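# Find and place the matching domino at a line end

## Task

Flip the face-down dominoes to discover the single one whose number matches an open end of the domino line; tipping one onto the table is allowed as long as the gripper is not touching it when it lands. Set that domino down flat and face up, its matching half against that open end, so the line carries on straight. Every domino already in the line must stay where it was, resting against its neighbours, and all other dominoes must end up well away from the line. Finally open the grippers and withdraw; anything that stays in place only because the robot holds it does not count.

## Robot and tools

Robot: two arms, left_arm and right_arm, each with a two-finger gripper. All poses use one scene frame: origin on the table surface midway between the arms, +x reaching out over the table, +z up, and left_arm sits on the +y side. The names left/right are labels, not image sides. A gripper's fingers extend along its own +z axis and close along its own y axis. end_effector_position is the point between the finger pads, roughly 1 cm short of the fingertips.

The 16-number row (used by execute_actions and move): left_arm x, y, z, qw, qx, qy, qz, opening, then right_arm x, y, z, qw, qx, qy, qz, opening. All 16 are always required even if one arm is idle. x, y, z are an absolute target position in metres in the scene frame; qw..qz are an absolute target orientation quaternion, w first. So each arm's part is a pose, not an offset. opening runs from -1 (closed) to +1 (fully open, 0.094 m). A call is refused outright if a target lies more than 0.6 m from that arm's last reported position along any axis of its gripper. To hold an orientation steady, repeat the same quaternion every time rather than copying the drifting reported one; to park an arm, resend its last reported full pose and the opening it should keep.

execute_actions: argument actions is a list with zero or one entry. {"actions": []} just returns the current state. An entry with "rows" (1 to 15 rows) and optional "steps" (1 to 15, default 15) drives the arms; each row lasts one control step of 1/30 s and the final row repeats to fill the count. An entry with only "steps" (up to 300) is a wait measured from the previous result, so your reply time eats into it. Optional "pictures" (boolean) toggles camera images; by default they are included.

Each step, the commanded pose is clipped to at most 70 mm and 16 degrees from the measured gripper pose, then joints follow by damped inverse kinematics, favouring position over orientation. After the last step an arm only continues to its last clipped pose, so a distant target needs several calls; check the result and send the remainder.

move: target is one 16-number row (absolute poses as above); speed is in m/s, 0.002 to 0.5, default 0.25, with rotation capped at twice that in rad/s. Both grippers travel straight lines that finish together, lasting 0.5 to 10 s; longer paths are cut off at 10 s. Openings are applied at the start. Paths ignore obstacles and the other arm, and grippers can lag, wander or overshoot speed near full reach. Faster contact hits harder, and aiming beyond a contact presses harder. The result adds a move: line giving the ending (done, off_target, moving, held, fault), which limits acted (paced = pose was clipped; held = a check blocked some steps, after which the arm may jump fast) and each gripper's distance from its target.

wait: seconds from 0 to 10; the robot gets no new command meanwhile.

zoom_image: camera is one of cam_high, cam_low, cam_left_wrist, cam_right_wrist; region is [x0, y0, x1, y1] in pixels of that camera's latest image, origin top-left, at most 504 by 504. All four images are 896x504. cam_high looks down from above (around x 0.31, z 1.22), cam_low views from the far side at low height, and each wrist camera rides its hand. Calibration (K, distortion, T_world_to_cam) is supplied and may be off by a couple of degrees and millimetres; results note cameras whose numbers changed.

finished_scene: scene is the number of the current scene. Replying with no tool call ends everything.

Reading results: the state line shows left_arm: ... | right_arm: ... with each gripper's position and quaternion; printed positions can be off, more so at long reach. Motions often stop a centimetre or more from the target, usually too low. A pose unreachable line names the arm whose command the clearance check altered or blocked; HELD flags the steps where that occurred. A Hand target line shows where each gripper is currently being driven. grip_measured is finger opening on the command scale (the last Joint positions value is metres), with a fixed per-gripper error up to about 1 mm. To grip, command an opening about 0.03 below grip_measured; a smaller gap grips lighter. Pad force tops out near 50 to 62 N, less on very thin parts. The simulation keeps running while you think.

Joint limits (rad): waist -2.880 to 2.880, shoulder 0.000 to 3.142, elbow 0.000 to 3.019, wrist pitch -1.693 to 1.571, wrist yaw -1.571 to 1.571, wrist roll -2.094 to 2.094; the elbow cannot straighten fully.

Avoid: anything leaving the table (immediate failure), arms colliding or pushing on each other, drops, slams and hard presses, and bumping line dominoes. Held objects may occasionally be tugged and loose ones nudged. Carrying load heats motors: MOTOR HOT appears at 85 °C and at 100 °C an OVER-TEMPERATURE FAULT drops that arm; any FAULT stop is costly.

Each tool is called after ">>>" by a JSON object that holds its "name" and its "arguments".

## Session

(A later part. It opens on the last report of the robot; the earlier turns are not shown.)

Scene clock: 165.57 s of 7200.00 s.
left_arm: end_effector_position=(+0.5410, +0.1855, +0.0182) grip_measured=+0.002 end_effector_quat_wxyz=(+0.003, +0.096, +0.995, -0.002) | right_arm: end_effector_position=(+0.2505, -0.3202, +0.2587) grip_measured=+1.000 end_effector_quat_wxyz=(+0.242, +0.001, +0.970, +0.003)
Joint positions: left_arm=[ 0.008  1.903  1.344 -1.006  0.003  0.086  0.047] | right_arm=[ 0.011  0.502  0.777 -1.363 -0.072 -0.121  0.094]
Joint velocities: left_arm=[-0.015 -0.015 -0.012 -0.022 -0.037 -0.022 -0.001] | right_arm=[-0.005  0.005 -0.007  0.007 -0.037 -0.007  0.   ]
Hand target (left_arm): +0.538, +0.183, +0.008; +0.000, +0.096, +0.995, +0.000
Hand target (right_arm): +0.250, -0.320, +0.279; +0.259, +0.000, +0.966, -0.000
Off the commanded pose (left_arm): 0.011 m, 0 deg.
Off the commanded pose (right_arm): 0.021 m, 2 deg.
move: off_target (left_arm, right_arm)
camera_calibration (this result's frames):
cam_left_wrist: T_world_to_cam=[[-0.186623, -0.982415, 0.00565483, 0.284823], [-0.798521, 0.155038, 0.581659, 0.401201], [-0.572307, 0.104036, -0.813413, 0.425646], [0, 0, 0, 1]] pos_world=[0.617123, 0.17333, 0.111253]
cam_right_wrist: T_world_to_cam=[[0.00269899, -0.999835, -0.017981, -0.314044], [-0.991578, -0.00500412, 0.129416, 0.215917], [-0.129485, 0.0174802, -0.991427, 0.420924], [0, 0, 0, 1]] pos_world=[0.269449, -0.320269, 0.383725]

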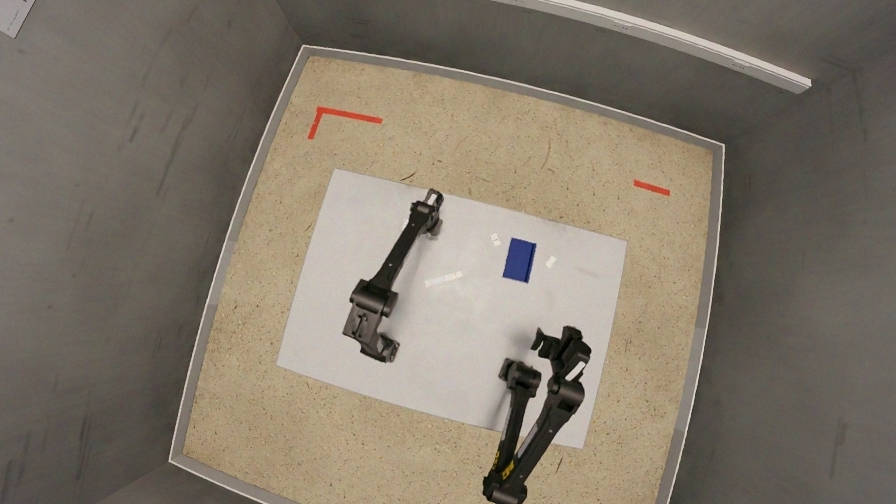

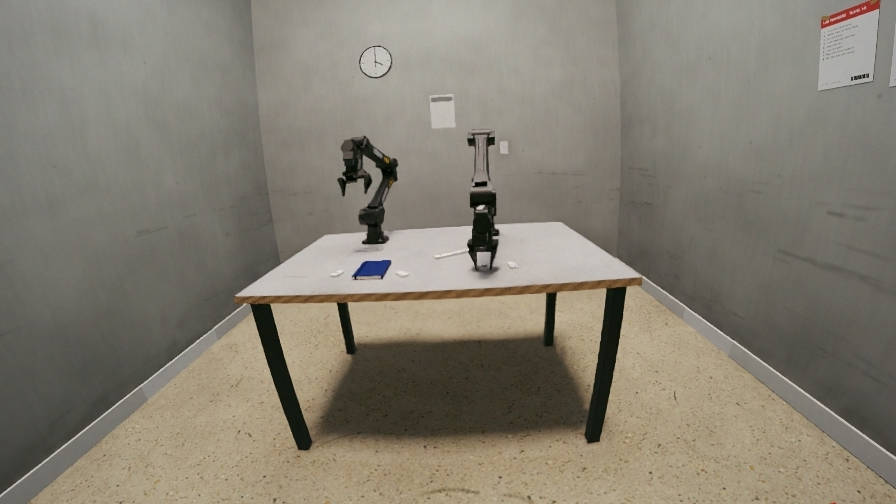

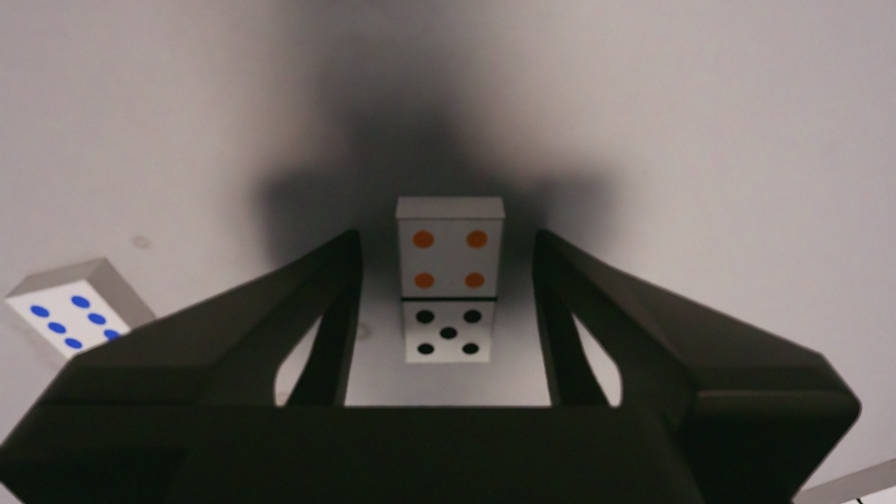

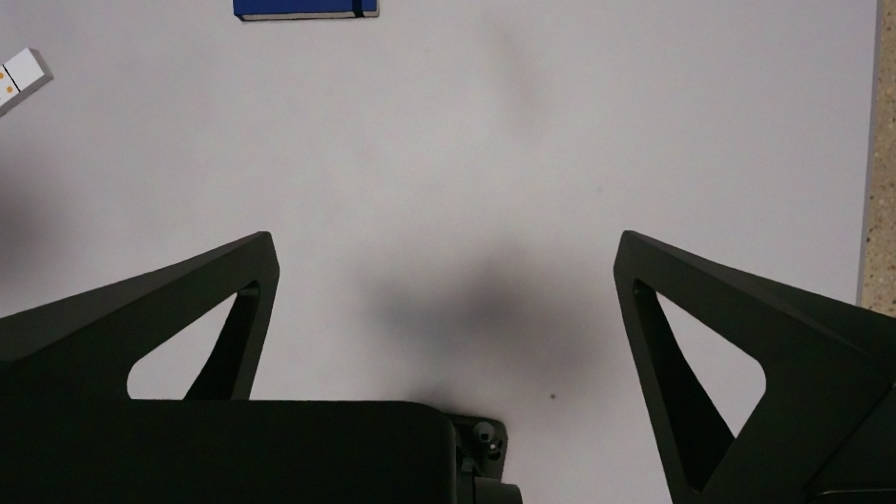

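>>> {"name": "move", "arguments": {"target": [0.538,0.183,0.008,0,0.0958,0.9954,0,-0.54,0.25,-0.32,0.28,0.259,0,0.966,0,1], "speed": 0.02}}

>>> {"name": "move", "arguments": {"target": [0.52,0.19,0.075,0,0.0958,0.9954,0,-0.54,0.25,-0.32,0.28,0.259,0,0.966,0,1], "speed": 0.1}}

>>> {"name": "move", "arguments": {"target": [0.39,0.27,0.05,0,-0.6428,0.766,0,-0.54,0.25,-0.32,0.28,0.259,0,0.966,0,1], "speed": 0.3}}

>>> {"name": "move", "arguments": {"target": [0.39,0.27,0.018,0,-0.6428,0.766,0,-0.54,0.25,-0.32,0.28,0.259,0,0.966,0,1], "speed": 0.03}}

Scene clock: 171.33 s of 7200.00 s.
left_arm: end_effector_position=(+0.5408, +0.1855, +0.0178) grip_measured=-0.477 end_effector_quat_wxyz=(+0.003, +0.096, +0.995, -0.002) | right_arm: end_effector_position=(+0.2505, -0.3202, +0.2587) grip_measured=+1.000 end_effector_quat_wxyz=(+0.242, +0.001, +0.970, +0.003)
Joint positions: left_arm=[ 0.008  1.903  1.343 -1.005  0.003  0.086  0.025] | right_arm=[ 0.011  0.502  0.777 -1.363 -0.072 -0.121  0.094]
Joint velocities: left_arm=[-0.005 -0.015 -0.017  0.002  0.007  0.081 -0.   ] | right_arm=[-0.005 -0.005 -0.022 -0.012  0.007  0.037  0.   ]
Hand target (left_arm): +0.538, +0.183, +0.008; -0.000, +0.096, +0.995, -0.000
Hand target (right_arm): +0.250, -0.320, +0.279; +0.259, +0.000, +0.966, -0.000
Off the commanded pose (left_arm): 0.011 m, 0 deg.
Off the commanded pose (right_arm): 0.021 m, 2 deg.
After step 90, 1.47 s passed at rest.
move: off_target (left_arm, right_arm)
camera_calibration (this result's frames):
cam_left_wrist: T_world_to_cam=[[-0.186626, -0.982415, 0.00562395, 0.284815], [-0.798742, 0.155062, 0.581349, 0.401425], [-0.571998, 0.104003, -0.813635, 0.425108], [0, 0, 0, 1]] pos_world=[0.61695, 0.173349, 0.110913]
cam_right_wrist: T_world_to_cam=[[0.00269899, -0.999835, -0.017981, -0.314044], [-0.991578, -0.00500412, 0.129416, 0.215917], [-0.129485, 0.0174802, -0.991427, 0.420924], [0, 0, 0, 1]] pos_world=[0.269449, -0.320269, 0.383725]

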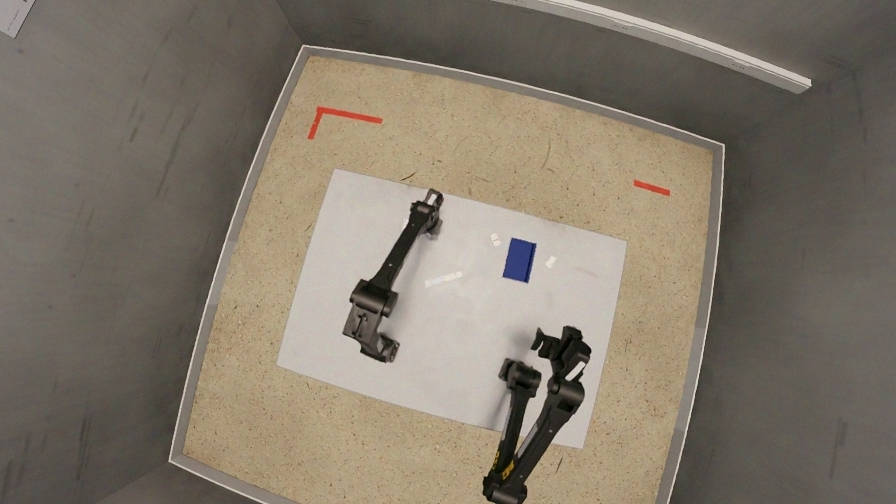

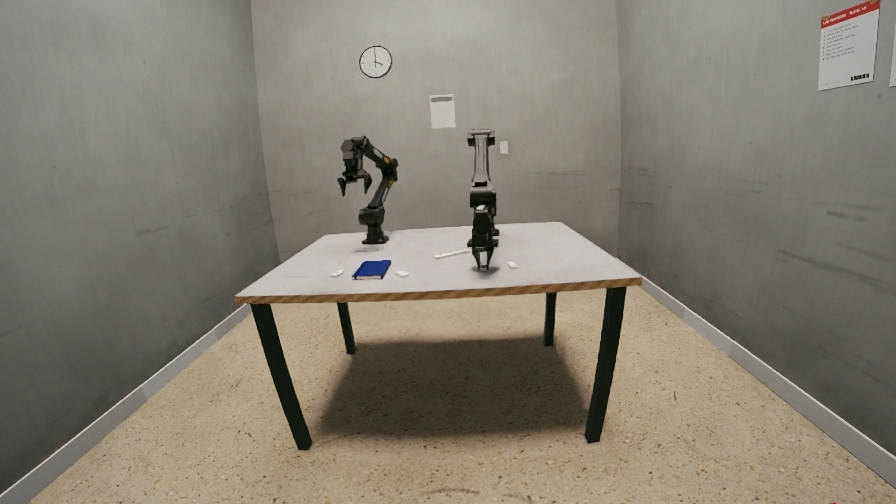

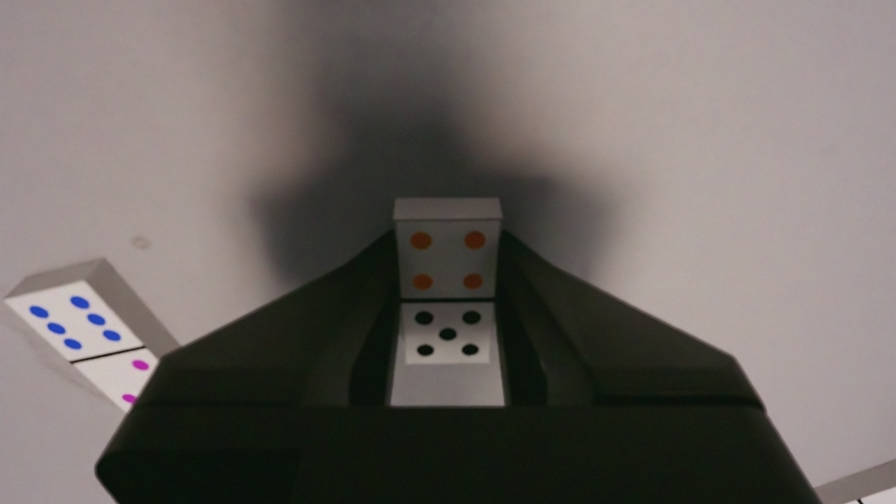

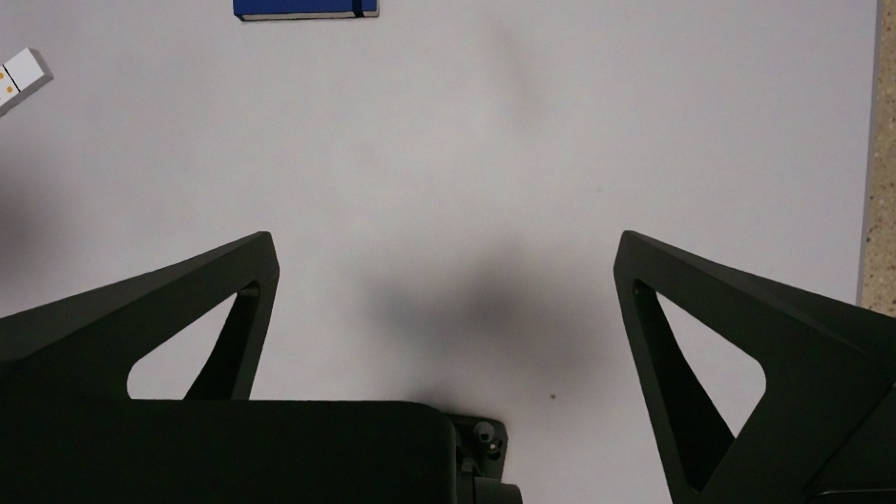

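Scene clock: 172.33 s of 7200.00 s.
left_arm: end_effector_position=(+0.5243, +0.1873, +0.0705) grip_measured=-0.477 end_effector_quat_wxyz=(+0.003, +0.096, +0.995, -0.002) | right_arm: end_effector_position=(+0.2505, -0.3202, +0.2587) grip_measured=+1.000 end_effector_quat_wxyz=(+0.242, +0.001, +0.970, +0.003)
Joint positions: left_arm=[ 0.008  1.798  1.343 -1.109  0.003  0.086  0.025] | right_arm=[ 0.011  0.502  0.777 -1.363 -0.072 -0.121  0.094]
Joint velocities: left_arm=[-0.005 -0.005 -0.007  0.007 -0.022 -0.037 -0.   ] | right_arm=[-0.005  0.005  0.002 -0.012  0.007 -0.022  0.   ]
Hand target (left_arm): +0.520, +0.190, +0.074; -0.000, +0.096, +0.995, -0.000
Hand target (right_arm): +0.250, -0.320, +0.279; +0.259, +0.000, +0.966, -0.000
Off the commanded pose (left_arm): 0.007 m, 0 deg.
Off the commanded pose (right_arm): 0.021 m, 2 deg.
move: off_target (right_arm)
camera_calibration (this result's frames):
cam_left_wrist: T_world_to_cam=[[-0.186628, -0.982415, 0.00559307, 0.28318], [-0.798962, 0.155085, 0.58104, 0.357514], [-0.57169, 0.103969, -0.813856, 0.458168], [0, 0, 0, 1]] pos_world=[0.600419, 0.175119, 0.163569]
cam_right_wrist: T_world_to_cam=[[0.00269899, -0.999835, -0.017981, -0.314044], [-0.991578, -0.00500412, 0.129416, 0.215917], [-0.129485, 0.0174802, -0.991427, 0.420924], [0, 0, 0, 1]] pos_world=[0.269449, -0.320269, 0.383725]

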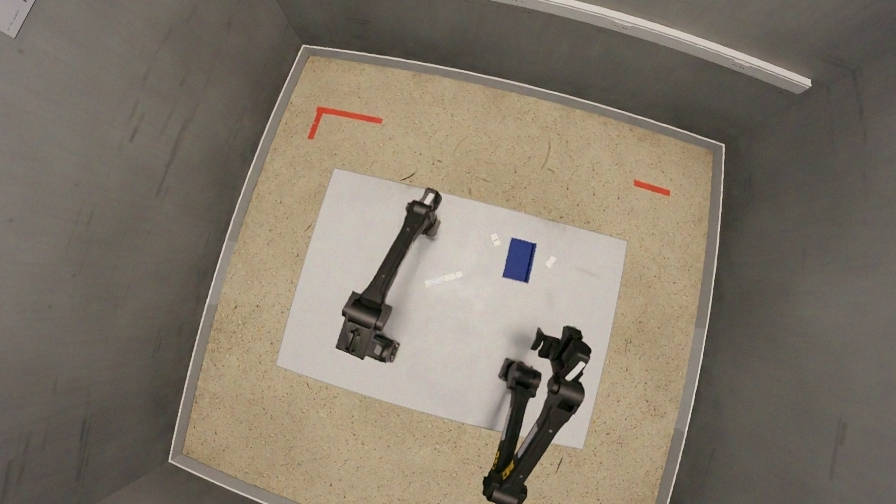

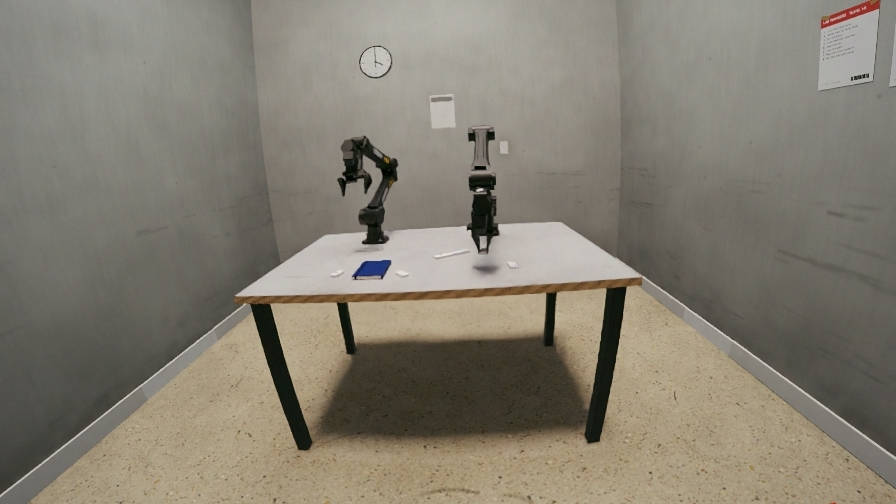

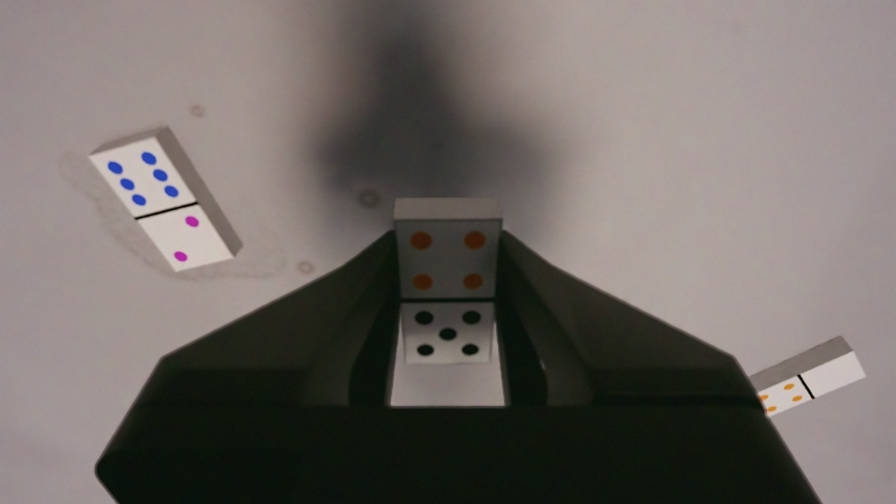

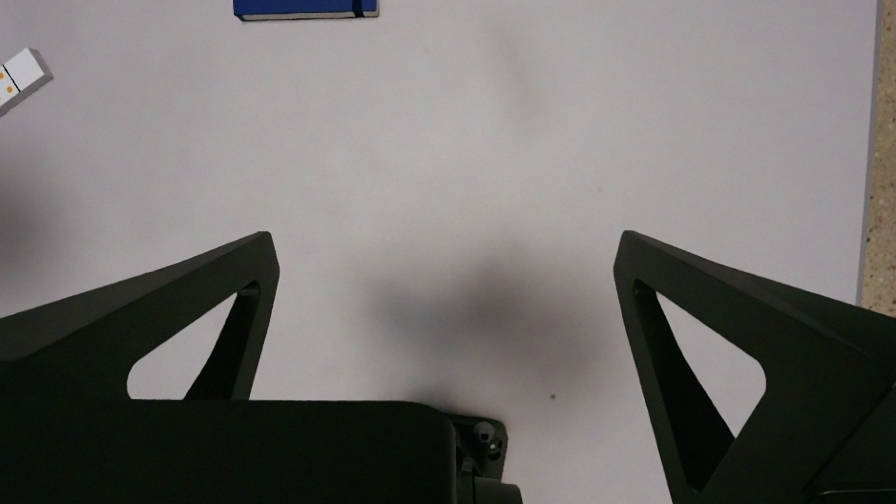

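Scene clock: 176.03 s of 7200.00 s.
left_arm: end_effector_position=(+0.3835, +0.2677, +0.0413) grip_measured=-0.477 end_effector_quat_wxyz=(+0.016, +0.638, -0.769, -0.010) | right_arm: end_effector_position=(+0.2505, -0.3202, +0.2587) grip_measured=+1.000 end_effector_quat_wxyz=(+0.242, +0.001, +0.970, +0.003)
Joint positions: left_arm=[ 0.181  1.533  0.904 -0.98   0.001 -1.319  0.025] | right_arm=[ 0.011  0.502  0.777 -1.363 -0.072 -0.121  0.094]
Joint velocities: left_arm=[-0.024 -0.015 -0.007 -0.022 -0.037 -0.022 -0.001] | right_arm=[ 0.005 -0.005 -0.012 -0.002  0.022  0.007  0.   ]
Hand target (left_arm): +0.390, +0.270, +0.049; -0.000, -0.643, +0.766, +0.001
Hand target (right_arm): +0.250, -0.320, +0.279; +0.259, +0.000, +0.966, -0.000
Off the commanded pose (left_arm): 0.011 m, 2 deg.
Off the commanded pose (right_arm): 0.021 m, 2 deg.
move: off_target (left_arm, right_arm)
camera_calibration (this result's frames):
cam_left_wrist: T_world_to_cam=[[0.983081, -0.18013, -0.0332262, -0.325697], [-0.125367, -0.793945, 0.594924, 0.244645], [-0.133544, -0.580693, -0.803095, 0.36036], [0, 0, 0, 1]] pos_world=[0.398981, 0.344825, 0.133036]
cam_right_wrist: T_world_to_cam=[[0.00269899, -0.999835, -0.017981, -0.314044], [-0.991578, -0.00500412, 0.129416, 0.215917], [-0.129485, 0.0174802, -0.991427, 0.420924], [0, 0, 0, 1]] pos_world=[0.269449, -0.320269, 0.383725]

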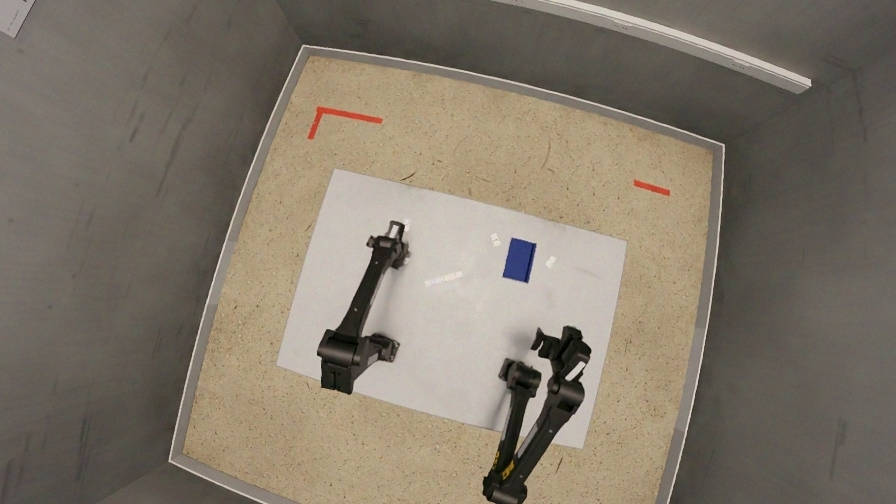

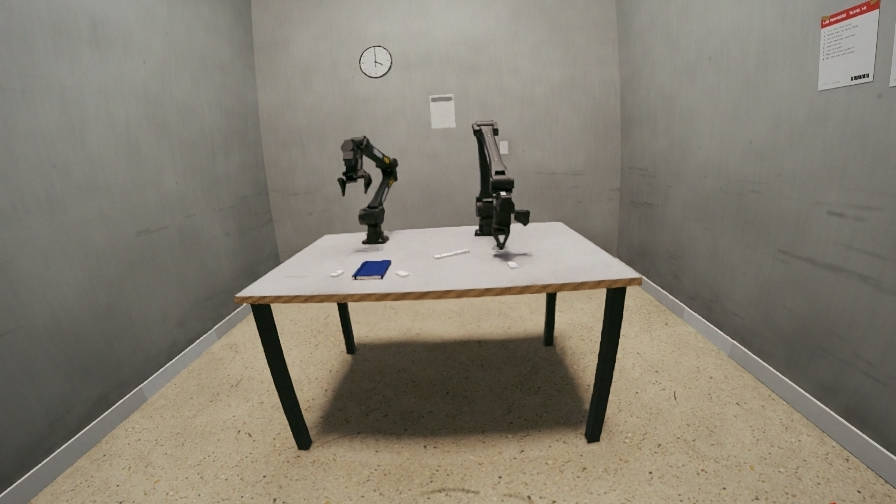

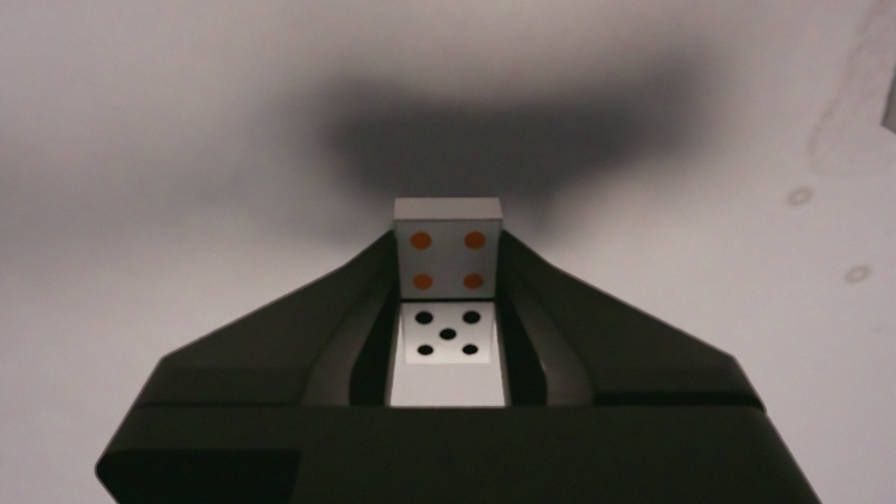

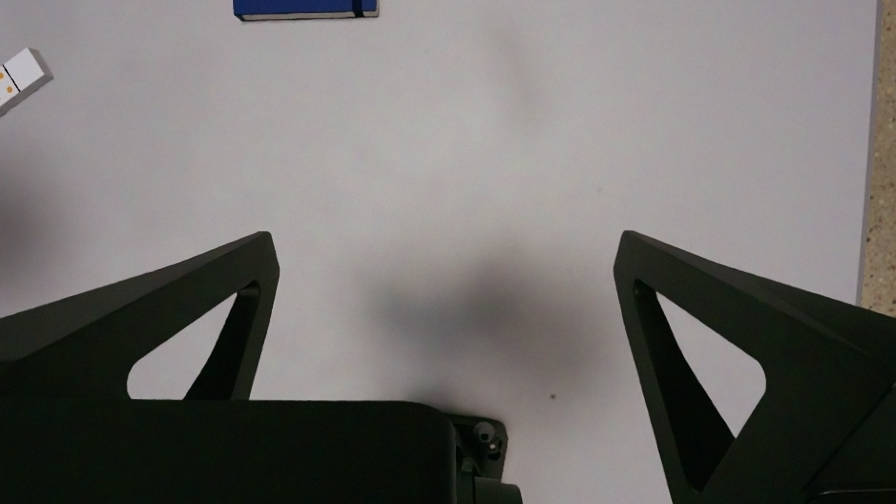

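Scene clock: 177.13 s of 7200.00 s.
left_arm: end_effector_position=(+0.3914, +0.2682, +0.0262) grip_measured=-0.477 end_effector_quat_wxyz=(-0.003, +0.639, -0.770, +0.003) | right_arm: end_effector_position=(+0.2505, -0.3203, +0.2587) grip_measured=+1.000 end_effector_quat_wxyz=(+0.242, +0.001, +0.970, +0.003)
Joint positions: left_arm=[ 0.181  1.552  0.878 -0.889  0.001 -1.319  0.025] | right_arm=[ 0.011  0.502  0.777 -1.363 -0.071 -0.121  0.094]
Joint velocities: left_arm=[-0.015 -0.005 -0.002  0.012  0.022  0.051  0.   ] | right_arm=[-0.005  0.005 -0.012  0.007 -0.022  0.037  0.   ]
Hand target (left_arm): +0.390, +0.270, +0.018; -0.000, -0.643, +0.766, +0.000
Hand target (right_arm): +0.250, -0.320, +0.279; +0.259, +0.000, +0.966, -0.000
Off the commanded pose (left_arm): 0.008 m, 1 deg.
Off the commanded pose (right_arm): 0.021 m, 2 deg.
move: off_target (right_arm)
camera_calibration (this result's frames):
cam_left_wrist: T_world_to_cam=[[0.983594, -0.180096, 0.0104086, -0.335261], [-0.151899, -0.795712, 0.586318, 0.266115], [-0.0973114, -0.57828, -0.810014, 0.334971], [0, 0, 0, 1]] pos_world=[0.40278, 0.345078, 0.118793]
cam_right_wrist: T_world_to_cam=[[0.00252089, -0.999841, -0.0176467, -0.314153], [-0.991572, -0.00478503, 0.129465, 0.215966], [-0.129529, 0.0171716, -0.991427, 0.420832], [0, 0, 0, 1]] pos_world=[0.269448, -0.320296, 0.38372]

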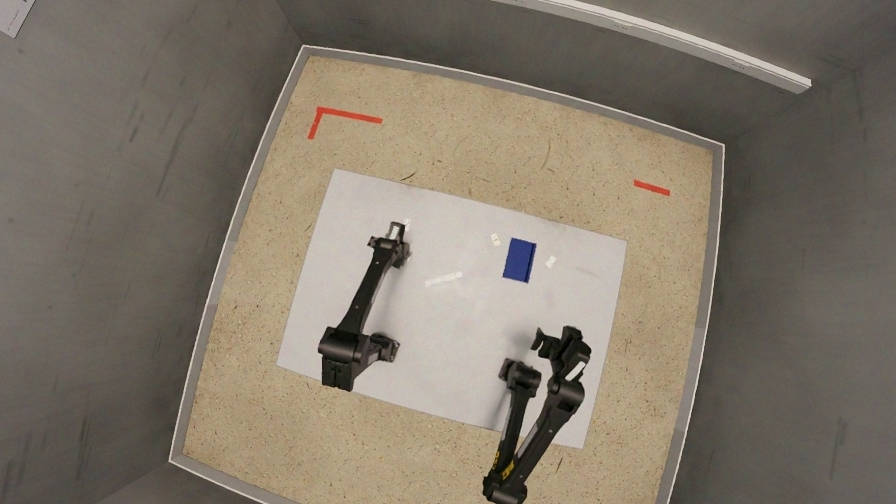

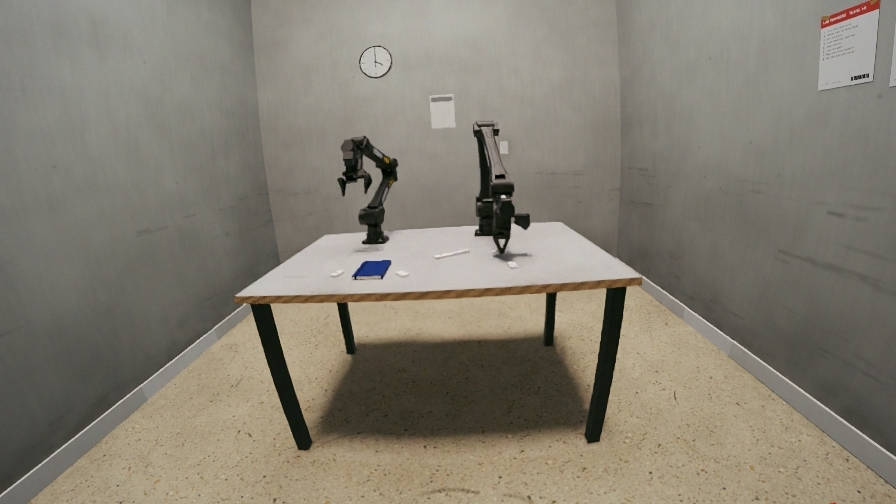

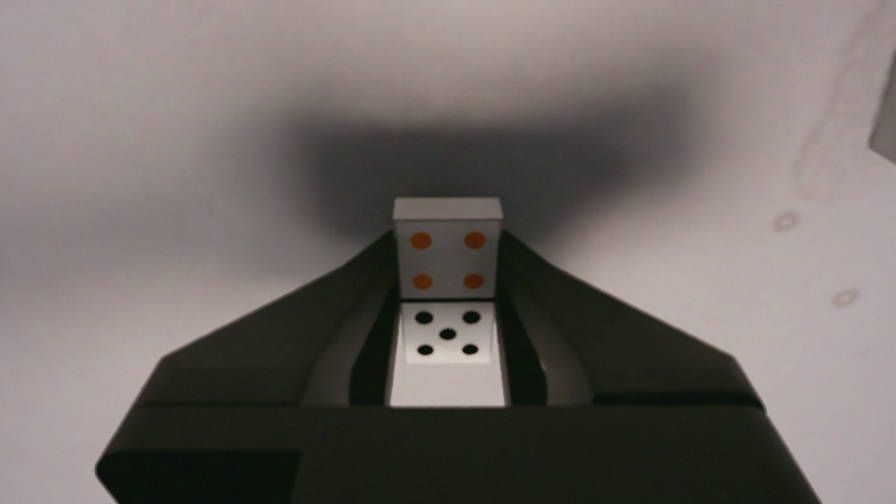

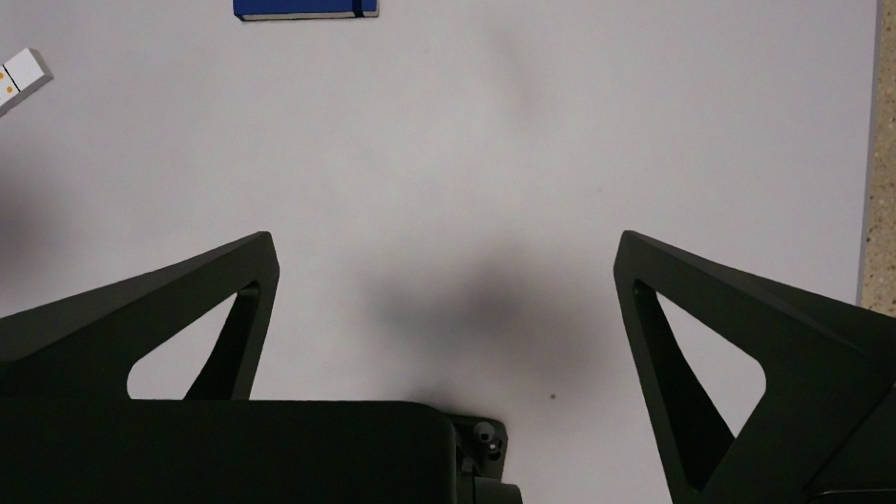

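>>> {"name": "move", "arguments": {"target": [0.39,0.27,0.009,0,-0.6428,0.766,0,-0.54,0.25,-0.32,0.28,0.259,0,0.966,0,1], "speed": 0.015}}

Scene clock: 181.50 s of 7200.00 s.
left_arm: end_effector_position=(+0.3922, +0.2683, +0.0178) grip_measured=-0.477 end_effector_quat_wxyz=(-0.004, +0.638, -0.770, +0.003) | right_arm: end_effector_position=(+0.2505, -0.3203, +0.2587) grip_measured=+1.000 end_effector_quat_wxyz=(+0.242, +0.001, +0.970, +0.003)
Joint positions: left_arm=[ 0.181  1.568  0.87  -0.862  0.001 -1.319  0.025] | right_arm=[ 0.011  0.502  0.777 -1.363 -0.071 -0.121  0.094]
Joint velocities: left_arm=[ 0.005 -0.005 -0.017  0.007 -0.037 -0.066  0.   ] | right_arm=[-0.005 -0.005  0.012  0.002 -0.022 -0.037  0.   ]
Hand target (left_arm): +0.390, +0.270, +0.009; -0.000, -0.643, +0.766, +0.000
Hand target (right_arm): +0.250, -0.320, +0.279; +0.259, +0.000, +0.966, -0.000
Off the commanded pose (left_arm): 0.009 m, 1 deg.
Off the commanded pose (right_arm): 0.021 m, 2 deg.
move: off_target (right_arm)
camera_calibration (this result's frames):
cam_left_wrist: T_world_to_cam=[[0.983568, -0.180098, 0.0126275, -0.335963], [-0.153238, -0.795801, 0.585849, 0.271741], [-0.0954611, -0.578157, -0.810322, 0.327543], [0, 0, 0, 1]] pos_world=[0.403351, 0.345116, 0.110458]
cam_right_wrist: T_world_to_cam=[[0.00252089, -0.999841, -0.0176467, -0.314153], [-0.991572, -0.00478503, 0.129465, 0.215966], [-0.129529, 0.0171716, -0.991427, 0.420832], [0, 0, 0, 1]] pos_world=[0.269448, -0.320296, 0.38372]

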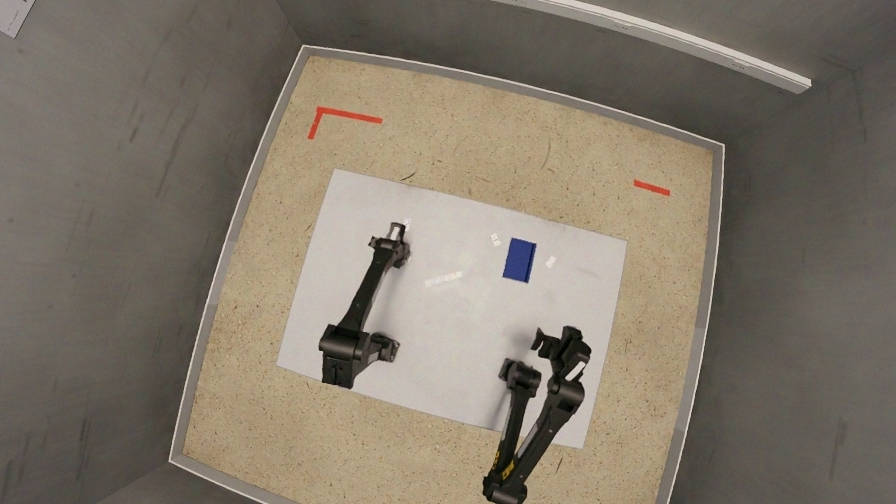

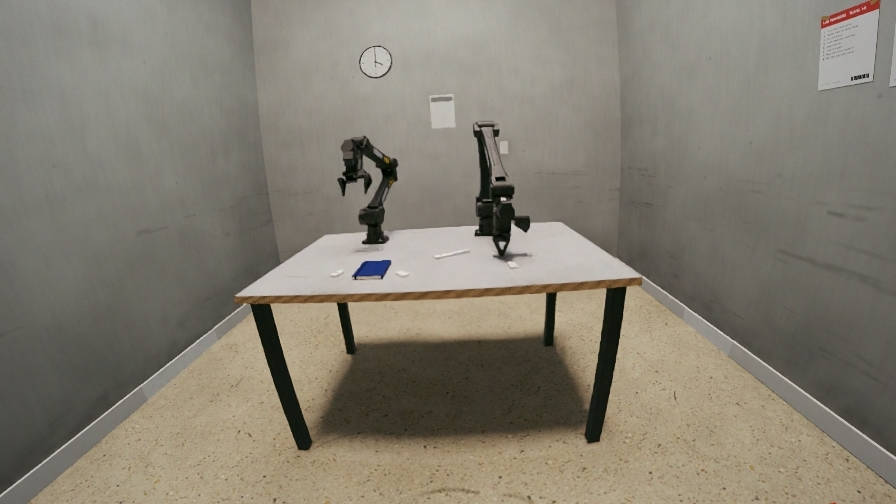

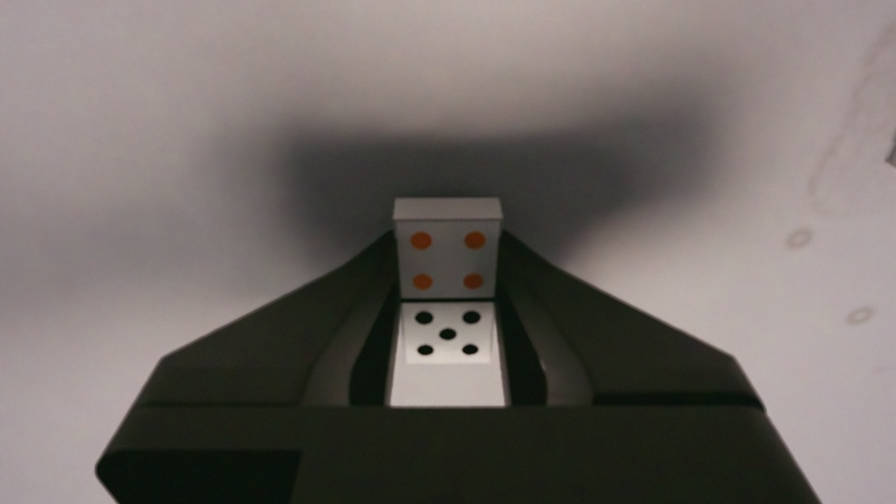

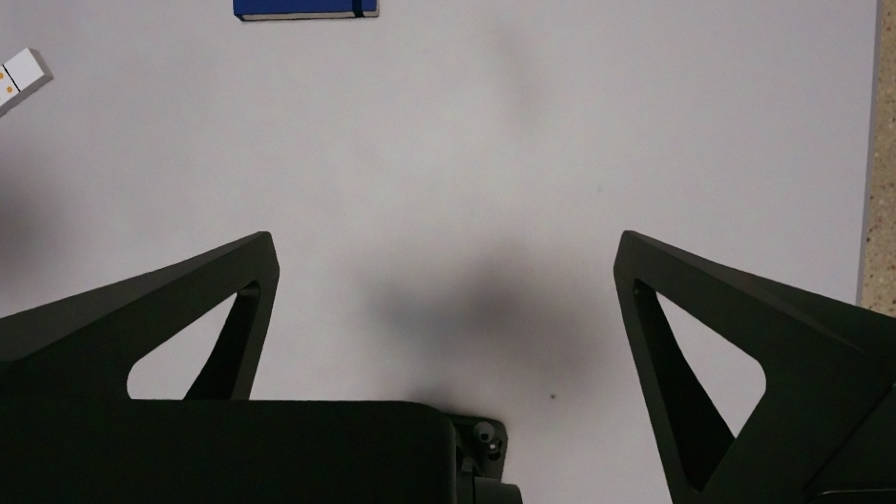

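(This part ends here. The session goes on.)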